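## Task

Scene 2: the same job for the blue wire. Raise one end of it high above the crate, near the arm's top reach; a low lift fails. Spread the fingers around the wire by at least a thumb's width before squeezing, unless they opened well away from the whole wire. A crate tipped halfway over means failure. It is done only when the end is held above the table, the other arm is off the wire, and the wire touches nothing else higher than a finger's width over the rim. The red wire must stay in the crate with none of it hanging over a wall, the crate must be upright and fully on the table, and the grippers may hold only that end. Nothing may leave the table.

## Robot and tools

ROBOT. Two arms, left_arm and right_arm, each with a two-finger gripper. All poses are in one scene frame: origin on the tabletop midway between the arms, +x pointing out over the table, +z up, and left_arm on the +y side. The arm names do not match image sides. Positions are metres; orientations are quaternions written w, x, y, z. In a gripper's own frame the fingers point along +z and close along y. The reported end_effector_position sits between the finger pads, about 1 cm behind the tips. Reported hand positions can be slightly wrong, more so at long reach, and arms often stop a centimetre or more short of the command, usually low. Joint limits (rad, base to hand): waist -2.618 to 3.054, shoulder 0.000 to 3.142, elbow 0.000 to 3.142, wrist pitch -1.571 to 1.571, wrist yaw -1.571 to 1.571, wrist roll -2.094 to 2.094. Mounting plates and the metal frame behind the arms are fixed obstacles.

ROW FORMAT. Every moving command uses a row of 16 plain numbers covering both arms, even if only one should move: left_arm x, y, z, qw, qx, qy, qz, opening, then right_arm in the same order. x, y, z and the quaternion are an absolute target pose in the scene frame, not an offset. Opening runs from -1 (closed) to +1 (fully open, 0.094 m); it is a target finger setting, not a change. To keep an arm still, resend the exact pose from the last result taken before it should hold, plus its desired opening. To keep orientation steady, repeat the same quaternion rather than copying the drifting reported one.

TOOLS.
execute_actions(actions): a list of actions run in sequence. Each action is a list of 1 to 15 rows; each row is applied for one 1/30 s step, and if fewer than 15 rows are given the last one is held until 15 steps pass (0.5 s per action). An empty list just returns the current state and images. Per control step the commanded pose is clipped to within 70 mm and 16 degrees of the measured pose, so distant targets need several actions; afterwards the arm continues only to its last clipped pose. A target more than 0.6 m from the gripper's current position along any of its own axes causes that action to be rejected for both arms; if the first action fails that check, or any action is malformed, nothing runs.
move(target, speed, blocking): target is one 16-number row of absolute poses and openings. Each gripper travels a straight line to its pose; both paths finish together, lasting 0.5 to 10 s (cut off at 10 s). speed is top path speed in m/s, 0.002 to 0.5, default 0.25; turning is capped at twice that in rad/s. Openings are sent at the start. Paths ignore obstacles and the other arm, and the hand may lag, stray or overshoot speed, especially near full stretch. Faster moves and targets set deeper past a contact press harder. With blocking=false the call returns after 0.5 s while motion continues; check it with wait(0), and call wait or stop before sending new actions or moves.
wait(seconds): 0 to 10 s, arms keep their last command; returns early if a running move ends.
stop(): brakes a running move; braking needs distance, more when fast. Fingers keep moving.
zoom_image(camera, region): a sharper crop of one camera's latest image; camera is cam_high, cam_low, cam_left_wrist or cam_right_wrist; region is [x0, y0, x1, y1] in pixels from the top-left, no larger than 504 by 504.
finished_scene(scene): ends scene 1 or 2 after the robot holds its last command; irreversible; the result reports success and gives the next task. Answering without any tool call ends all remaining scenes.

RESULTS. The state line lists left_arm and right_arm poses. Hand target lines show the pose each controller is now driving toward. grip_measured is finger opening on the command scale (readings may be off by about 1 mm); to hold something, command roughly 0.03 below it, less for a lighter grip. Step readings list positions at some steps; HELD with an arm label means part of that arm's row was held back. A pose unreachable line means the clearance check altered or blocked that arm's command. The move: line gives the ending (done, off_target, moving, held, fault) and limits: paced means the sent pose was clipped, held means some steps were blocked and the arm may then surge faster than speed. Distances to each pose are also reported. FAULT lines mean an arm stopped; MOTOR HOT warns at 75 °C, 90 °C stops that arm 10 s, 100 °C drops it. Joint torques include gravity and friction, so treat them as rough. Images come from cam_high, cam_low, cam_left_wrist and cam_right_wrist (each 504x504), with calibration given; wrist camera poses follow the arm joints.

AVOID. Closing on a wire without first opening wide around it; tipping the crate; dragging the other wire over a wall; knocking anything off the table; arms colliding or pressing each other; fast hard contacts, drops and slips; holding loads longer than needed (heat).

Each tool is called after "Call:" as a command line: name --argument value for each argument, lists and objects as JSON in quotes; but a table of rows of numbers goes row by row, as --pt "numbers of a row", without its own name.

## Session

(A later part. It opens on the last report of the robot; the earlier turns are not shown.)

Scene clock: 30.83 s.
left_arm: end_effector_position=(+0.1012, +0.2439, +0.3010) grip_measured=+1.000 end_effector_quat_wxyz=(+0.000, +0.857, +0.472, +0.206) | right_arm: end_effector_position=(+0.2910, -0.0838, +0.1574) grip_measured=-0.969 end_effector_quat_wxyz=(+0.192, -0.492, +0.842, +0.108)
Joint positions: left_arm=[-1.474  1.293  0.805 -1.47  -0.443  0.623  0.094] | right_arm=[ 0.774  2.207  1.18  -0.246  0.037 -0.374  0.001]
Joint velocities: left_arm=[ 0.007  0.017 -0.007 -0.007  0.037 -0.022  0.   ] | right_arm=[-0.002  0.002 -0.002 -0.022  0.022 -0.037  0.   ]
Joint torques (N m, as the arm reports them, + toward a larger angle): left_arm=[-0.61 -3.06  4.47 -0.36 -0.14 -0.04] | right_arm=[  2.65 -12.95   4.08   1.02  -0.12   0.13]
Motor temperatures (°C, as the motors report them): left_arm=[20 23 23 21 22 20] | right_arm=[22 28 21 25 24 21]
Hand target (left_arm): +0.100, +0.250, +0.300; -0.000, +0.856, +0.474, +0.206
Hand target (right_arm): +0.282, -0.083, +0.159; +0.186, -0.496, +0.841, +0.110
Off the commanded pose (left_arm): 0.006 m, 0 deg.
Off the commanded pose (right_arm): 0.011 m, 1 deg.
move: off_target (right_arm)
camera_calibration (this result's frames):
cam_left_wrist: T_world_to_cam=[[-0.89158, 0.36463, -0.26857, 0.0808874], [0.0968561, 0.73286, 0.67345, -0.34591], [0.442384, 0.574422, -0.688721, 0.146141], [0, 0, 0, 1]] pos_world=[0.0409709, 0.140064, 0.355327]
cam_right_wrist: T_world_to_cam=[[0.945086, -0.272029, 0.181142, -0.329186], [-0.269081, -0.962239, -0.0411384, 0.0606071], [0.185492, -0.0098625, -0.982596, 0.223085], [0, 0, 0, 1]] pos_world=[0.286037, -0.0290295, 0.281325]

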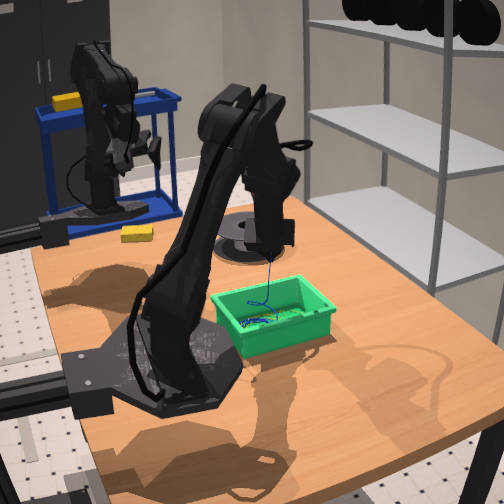

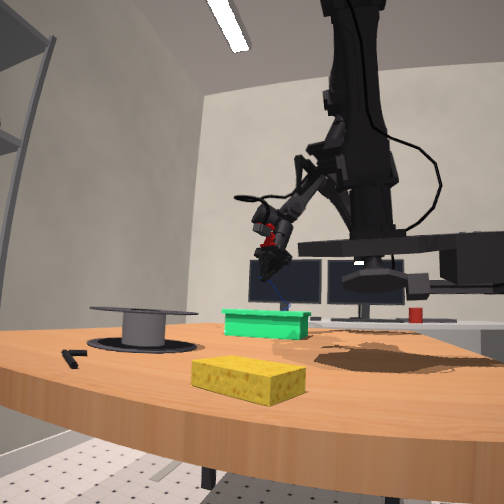

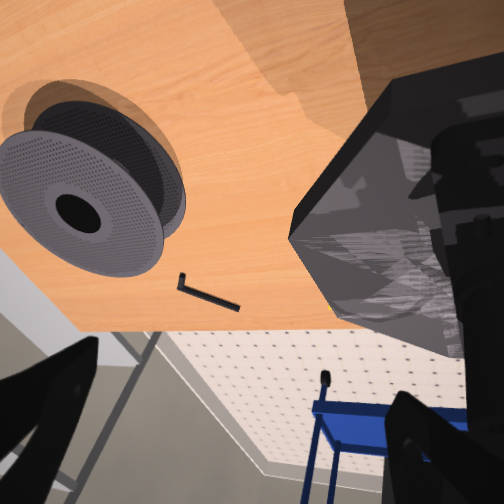

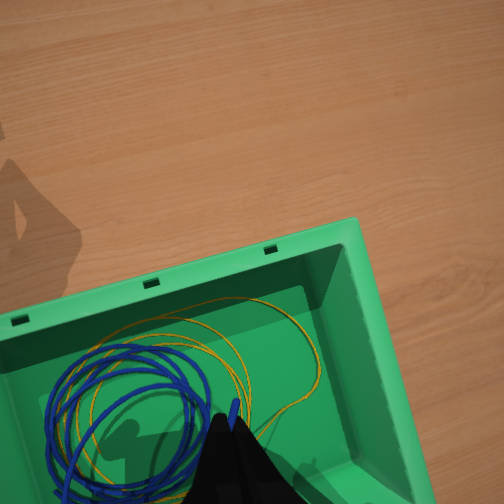

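Call:
move --target '[0.1,0.25,0.3,0,0.856,0.474,0.206,1,0.3,-0.07,0.6,0.653,-0.271,0.653,0.271,-1]' --speed 0.2

Call:
move --target '[0.1,0.25,0.3,0,0.856,0.474,0.206,1,0.29,-0.08,0.95,0.82,-0.177,0.427,0.34,-1]' --speed 0.17

Call:
zoom_image --camera "cam_high" --region '[170, 160, 370, 360]'

Scene clock: 37.80 s.
left_arm: end_effector_position=(+0.1012, +0.2439, +0.3010) grip_measured=+1.000 end_effector_quat_wxyz=(+0.000, +0.857, +0.472, +0.206) | right_arm: end_effector_position=(+0.3104, -0.0637, +0.5822) grip_measured=-0.969 end_effector_quat_wxyz=(+0.645, -0.273, +0.664, +0.262)
Joint positions: left_arm=[-1.474  1.293  0.805 -1.47  -0.443  0.623  0.094] | right_arm=[ 0.973  1.559  1.253  0.141  0.158 -0.159  0.001]
Joint velocities: left_arm=[-0.002 -0.002 -0.017  0.081  0.007 -0.037  0.   ] | right_arm=[-0.012 -0.017 -0.002 -0.022 -0.022 -0.037  0.001]
Joint torques (N m, as the arm reports them, + toward a larger angle): left_arm=[-0.42 -3.21  4.42 -0.34 -0.18 -0.03] | right_arm=[ 1.83 -6.16  8.46  2.09 -0.03  0.11]
Motor temperatures (°C, as the motors report them): left_arm=[20 23 23 21 22 20] | right_arm=[23 27 22 25 24 21]
Hand target (left_arm): +0.100, +0.250, +0.300; -0.000, +0.856, +0.474, +0.206
Hand target (right_arm): +0.308, -0.062, +0.597; +0.654, -0.266, +0.655, +0.270
Off the commanded pose (left_arm): 0.006 m, 0 deg.
Off the commanded pose (right_arm): 0.022 m, 2 deg.
move: off_target (right_arm)
camera_calibration (this result's frames):
cam_left_wrist: T_world_to_cam=[[-0.89158, 0.36463, -0.26857, 0.0808874], [0.0968561, 0.73286, 0.67345, -0.34591], [0.442384, 0.574422, -0.688721, 0.146141], [0, 0, 0, 1]] pos_world=[0.0409709, 0.140064, 0.355327]
cam_right_wrist: T_world_to_cam=[[0.633677, -0.717862, 0.288319, -0.413081], [-0.118902, -0.458649, -0.880627, 0.576882], [0.764406, 0.523751, -0.375991, 0.138165], [0, 0, 0, 1]] pos_world=[0.224738, -0.104313, 0.679066]

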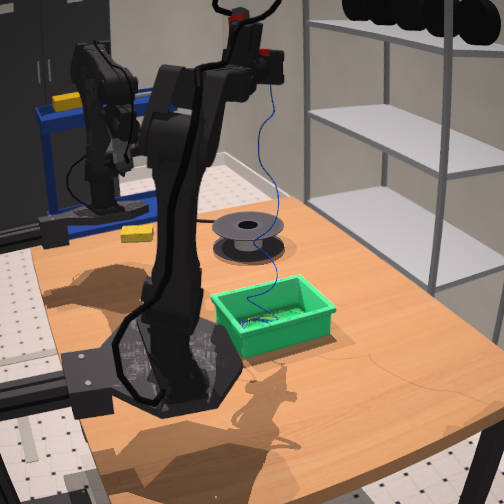

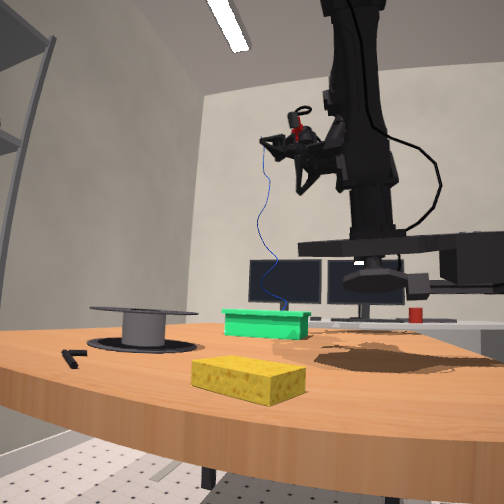

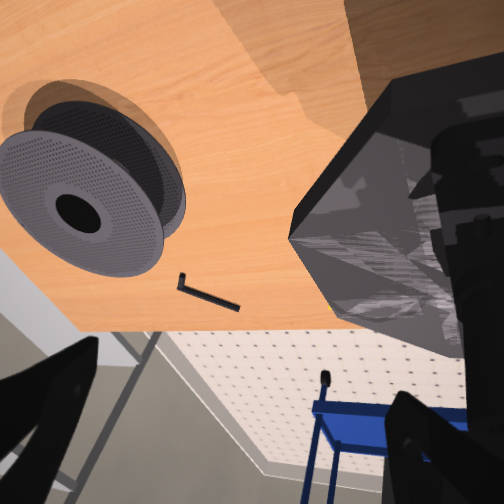

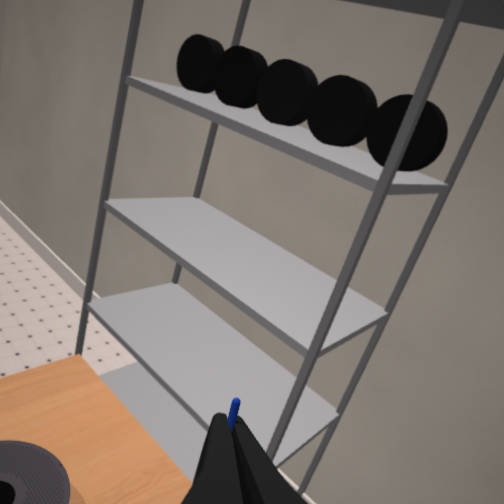

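Scene clock: 41.03 s.
left_arm: end_effector_position=(+0.1012, +0.2439, +0.3010) grip_measured=+1.000 end_effector_quat_wxyz=(+0.000, +0.857, +0.472, +0.206) | right_arm: end_effector_position=(+0.2950, -0.0749, +0.9304) grip_measured=-0.969 end_effector_quat_wxyz=(+0.861, -0.128, +0.341, +0.355)
Joint positions: left_arm=[-1.474  1.293  0.805 -1.47  -0.443  0.623  0.094] | right_arm=[ 1.053  2.243  2.826  0.101  0.069 -0.257  0.001]
Joint velocities: left_arm=[ 0.002 -0.012 -0.002 -0.022 -0.051 -0.11   0.   ] | right_arm=[ 0.017  0.002  0.007 -0.051 -0.081  0.022 -0.   ]
Joint torques (N m, as the arm reports them, + toward a larger angle): left_arm=[-0.64 -3.13  4.56 -0.37 -0.21 -0.05] | right_arm=[ 1.72 -8.54  5.25  1.13 -0.24 -0.03]
Motor temperatures (°C, as the motors report them): left_arm=[20 22 23 21 22 20] | right_arm=[23 27 22 26 24 21]
Hand target (left_arm): +0.100, +0.250, +0.300; -0.000, +0.856, +0.474, +0.206
Hand target (right_arm): +0.288, -0.079, +0.937; +0.866, -0.125, +0.327, +0.358
Off the commanded pose (left_arm): 0.006 m, 0 deg.
Off the commanded pose (right_arm): 0.021 m, 12 deg.
elbow stopped short (right arm): the move would have taken joint 3 (elbow) straighter than the controller allows; a more bent joint 3 avoids this.
move: off_target (right_arm)
camera_calibration (this result's frames):
cam_left_wrist: T_world_to_cam=[[-0.89158, 0.36463, -0.26857, 0.0808874], [0.0968561, 0.73286, 0.67345, -0.34591], [0.442384, 0.574422, -0.688721, 0.146141], [0, 0, 0, 1]] pos_world=[0.0409709, 0.140064, 0.355327]
cam_right_wrist: T_world_to_cam=[[0.494032, -0.860272, 0.125955, -0.330245], [0.440459, 0.122732, -0.889344, 0.76321], [0.749619, 0.494842, 0.439547, -0.469812], [0, 0, 0, 1]] pos_world=[0.179169, -0.145288, 0.926857]

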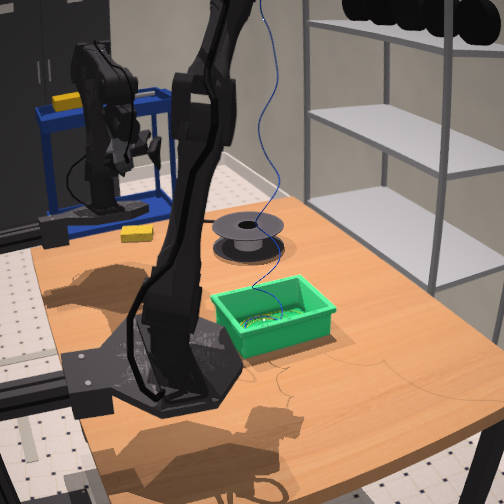

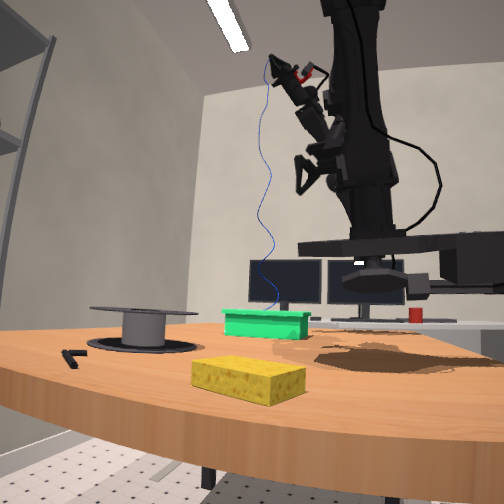

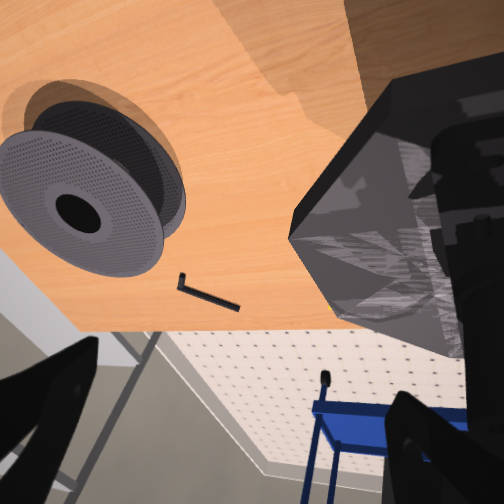

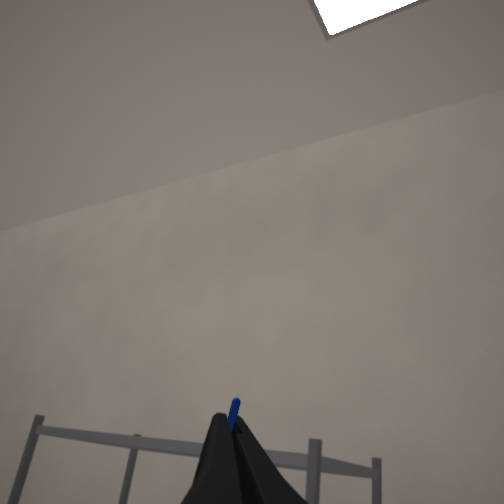

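Region (170, 160, 370, 360) of cam_high's 504x504 image, scaled by 2.520, with more detail than that image has.

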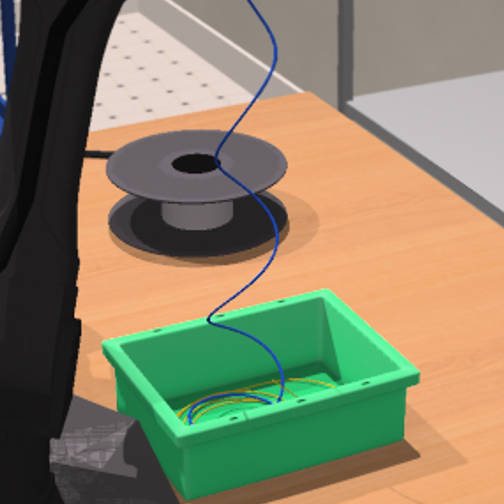

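A little higher for margin.

Call:
move --target '[0.1,0.25,0.3,0,0.856,0.474,0.206,1,0.23,-0.13,0.985,0.88,-0.12,0.29,0.36,-1]' --speed 0.12

Scene clock: 44.93 s.
left_arm: end_effector_position=(+0.1012, +0.2439, +0.3010) grip_measured=+1.000 end_effector_quat_wxyz=(+0.000, +0.857, +0.472, +0.206) | right_arm: end_effector_position=(+0.2402, -0.1174, +0.9730) grip_measured=-0.969 end_effector_quat_wxyz=(+0.877, -0.123, +0.297, +0.358)
Joint positions: left_arm=[-1.474  1.293  0.805 -1.47  -0.443  0.623  0.094] | right_arm=[ 1.113  2.136  2.826  0.079  0.068 -0.318  0.001]
Joint velocities: left_arm=[ 0.002  0.007 -0.002  0.022  0.051  0.007  0.   ] | right_arm=[ 0.007  0.007 -0.007  0.051 -0.051 -0.022  0.   ]
Joint torques (N m, as the arm reports them, + toward a larger angle): left_arm=[-0.36 -3.11  4.47 -0.39 -0.17 -0.05] | right_arm=[ 1.95 -8.21  4.67  0.8  -0.16 -0.07]
Motor temperatures (°C, as the motors report them): left_arm=[20 22 23 21 22 20] | right_arm=[23 27 22 26 24 21]
Hand target (left_arm): +0.100, +0.250, +0.300; -0.000, +0.856, +0.474, +0.206
Hand target (right_arm): +0.228, -0.130, +0.983; +0.881, -0.117, +0.284, +0.361
Off the commanded pose (left_arm): 0.006 m, 0 deg.
Off the commanded pose (right_arm): 0.020 m, 1 deg.
elbow stopped short (right arm): the move would have taken joint 3 (elbow) straighter than the controller allows; a more bent joint 3 avoids this.
move: off_target (right_arm)
camera_calibration (this result's frames):
cam_left_wrist: T_world_to_cam=[[-0.89158, 0.36463, -0.26857, 0.0808874], [0.0968561, 0.73286, 0.67345, -0.34591], [0.442384, 0.574422, -0.688721, 0.146141], [0, 0, 0, 1]] pos_world=[0.0409709, 0.140064, 0.355327]
cam_right_wrist: T_world_to_cam=[[0.484533, -0.865451, 0.127368, -0.34476], [0.512199, 0.162649, -0.843325, 0.773059], [0.70914, 0.473857, 0.522091, -0.499477], [0, 0, 0, 1]] pos_world=[0.125287, -0.187429, 0.956624]

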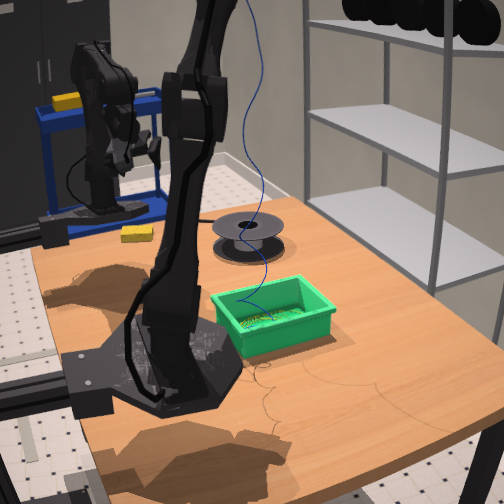

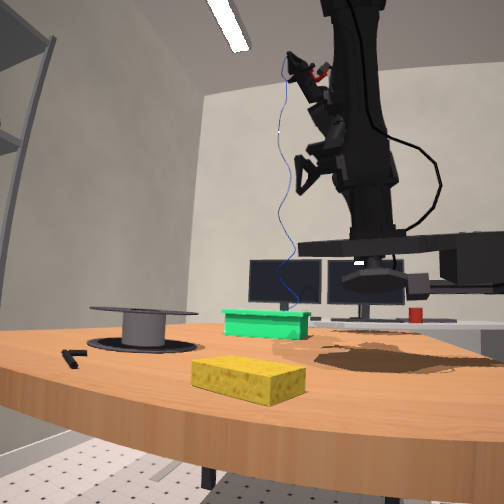

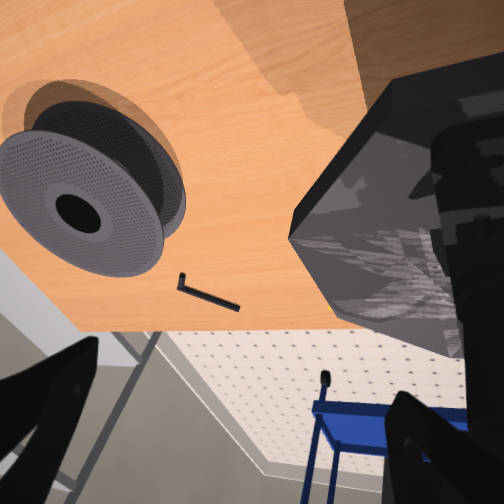

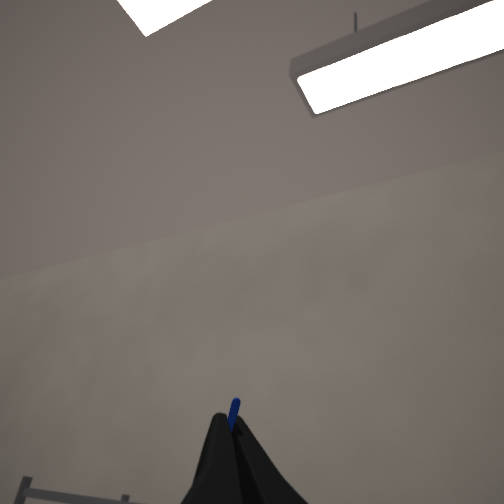

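Call:
zoom_image --camera "cam_low" --region '[250, 40, 340, 140]'

Region (250, 40, 340, 140) of cam_low's 504x504 image, scaled by 5.040, with more detail than that image has; it fills the left 454 columns of this view, and the rest is white.

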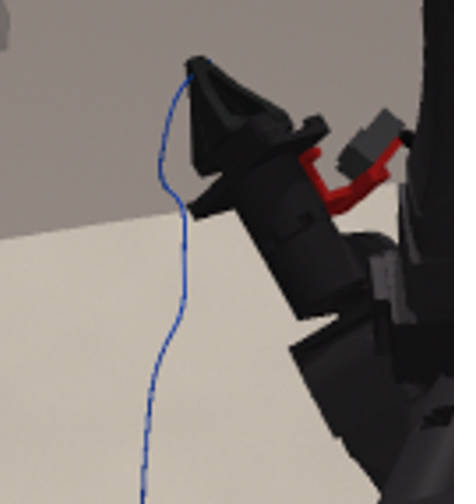

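Call:
move --target '[0.1,0.25,0.3,0,0.856,0.474,0.206,1,0.26,-0.10,0.955,0.83,-0.17,0.41,0.343,-1]' --speed 0.15

Call:
zoom_image --camera "cam_low" --region '[250, 40, 340, 140]'

Scene clock: 49.27 s.
left_arm: end_effector_position=(+0.1012, +0.2439, +0.3010) grip_measured=+1.000 end_effector_quat_wxyz=(+0.000, +0.857, +0.472, +0.206) | right_arm: end_effector_position=(+0.2548, -0.0984, +0.9522) grip_measured=-0.969 end_effector_quat_wxyz=(+0.855, -0.148, +0.352, +0.350)
Joint positions: left_arm=[-1.474  1.293  0.805 -1.47  -0.443  0.623  0.094] | right_arm=[ 1.113  2.136  2.826 -0.046  0.104 -0.306  0.001]
Joint velocities: left_arm=[-0.012  0.002 -0.007  0.051 -0.037  0.007  0.   ] | right_arm=[-0.002 -0.002  0.007  0.022  0.007 -0.022  0.   ]
Joint torques (N m, as the arm reports them, + toward a larger angle): left_arm=[-0.48 -2.93  4.56 -0.37 -0.17 -0.08] | right_arm=[ 0.72 -6.29  4.75  0.97 -0.01  0.12]
Motor temperatures (°C, as the motors report them): left_arm=[20 22 23 21 22 20] | right_arm=[23 26 22 26 24 21]
Hand target (left_arm): +0.100, +0.250, +0.300; -0.000, +0.856, +0.474, +0.206
Hand target (right_arm): +0.259, -0.101, +0.952; +0.855, -0.141, +0.356, +0.349
Off the commanded pose (left_arm): 0.006 m, 0 deg.
Off the commanded pose (right_arm): 0.006 m, 8 deg.
elbow stopped short (right arm): the move would have taken joint 3 (elbow) straighter than the controller allows; a more bent joint 3 avoids this.
move: off_target (right_arm)
camera_calibration (this result's frames):
cam_left_wrist: T_world_to_cam=[[-0.89158, 0.36463, -0.26857, 0.0808874], [0.0968561, 0.73286, 0.67345, -0.34591], [0.442384, 0.574422, -0.688721, 0.146141], [0, 0, 0, 1]] pos_world=[0.0409709, 0.140064, 0.355327]
cam_right_wrist: T_world_to_cam=[[0.500249, -0.850545, 0.162244, -0.368466], [0.432742, 0.0832853, -0.897663, 0.809198], [0.74999, 0.519265, 0.40973, -0.40687], [0, 0, 0, 1]] pos_world=[0.139299, -0.169518, 0.952875]

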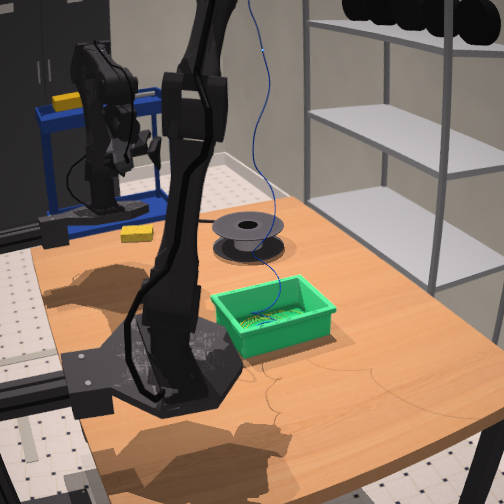

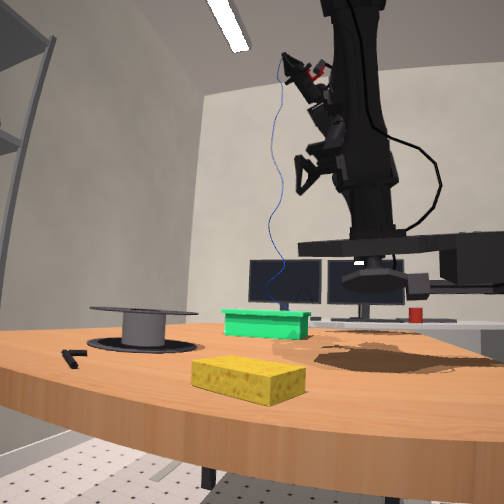

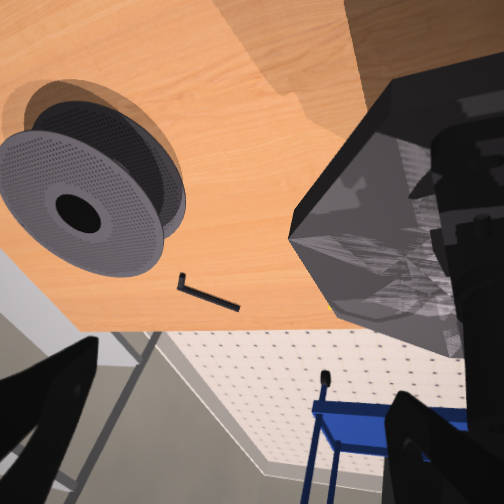

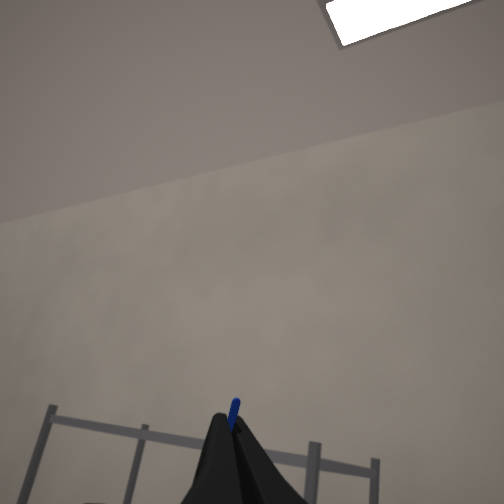

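Region (250, 40, 340, 140) of cam_low's 504x504 image, scaled by 5.040, with more detail than that image has; it fills the left 454 columns of this view, and the rest is white.

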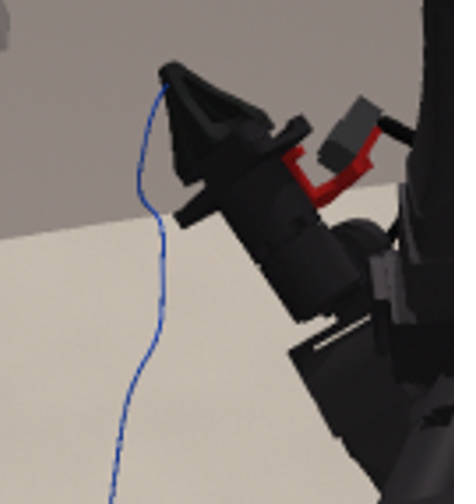

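Call:
finished_scene --scene 2

The scene is finished: the task was done.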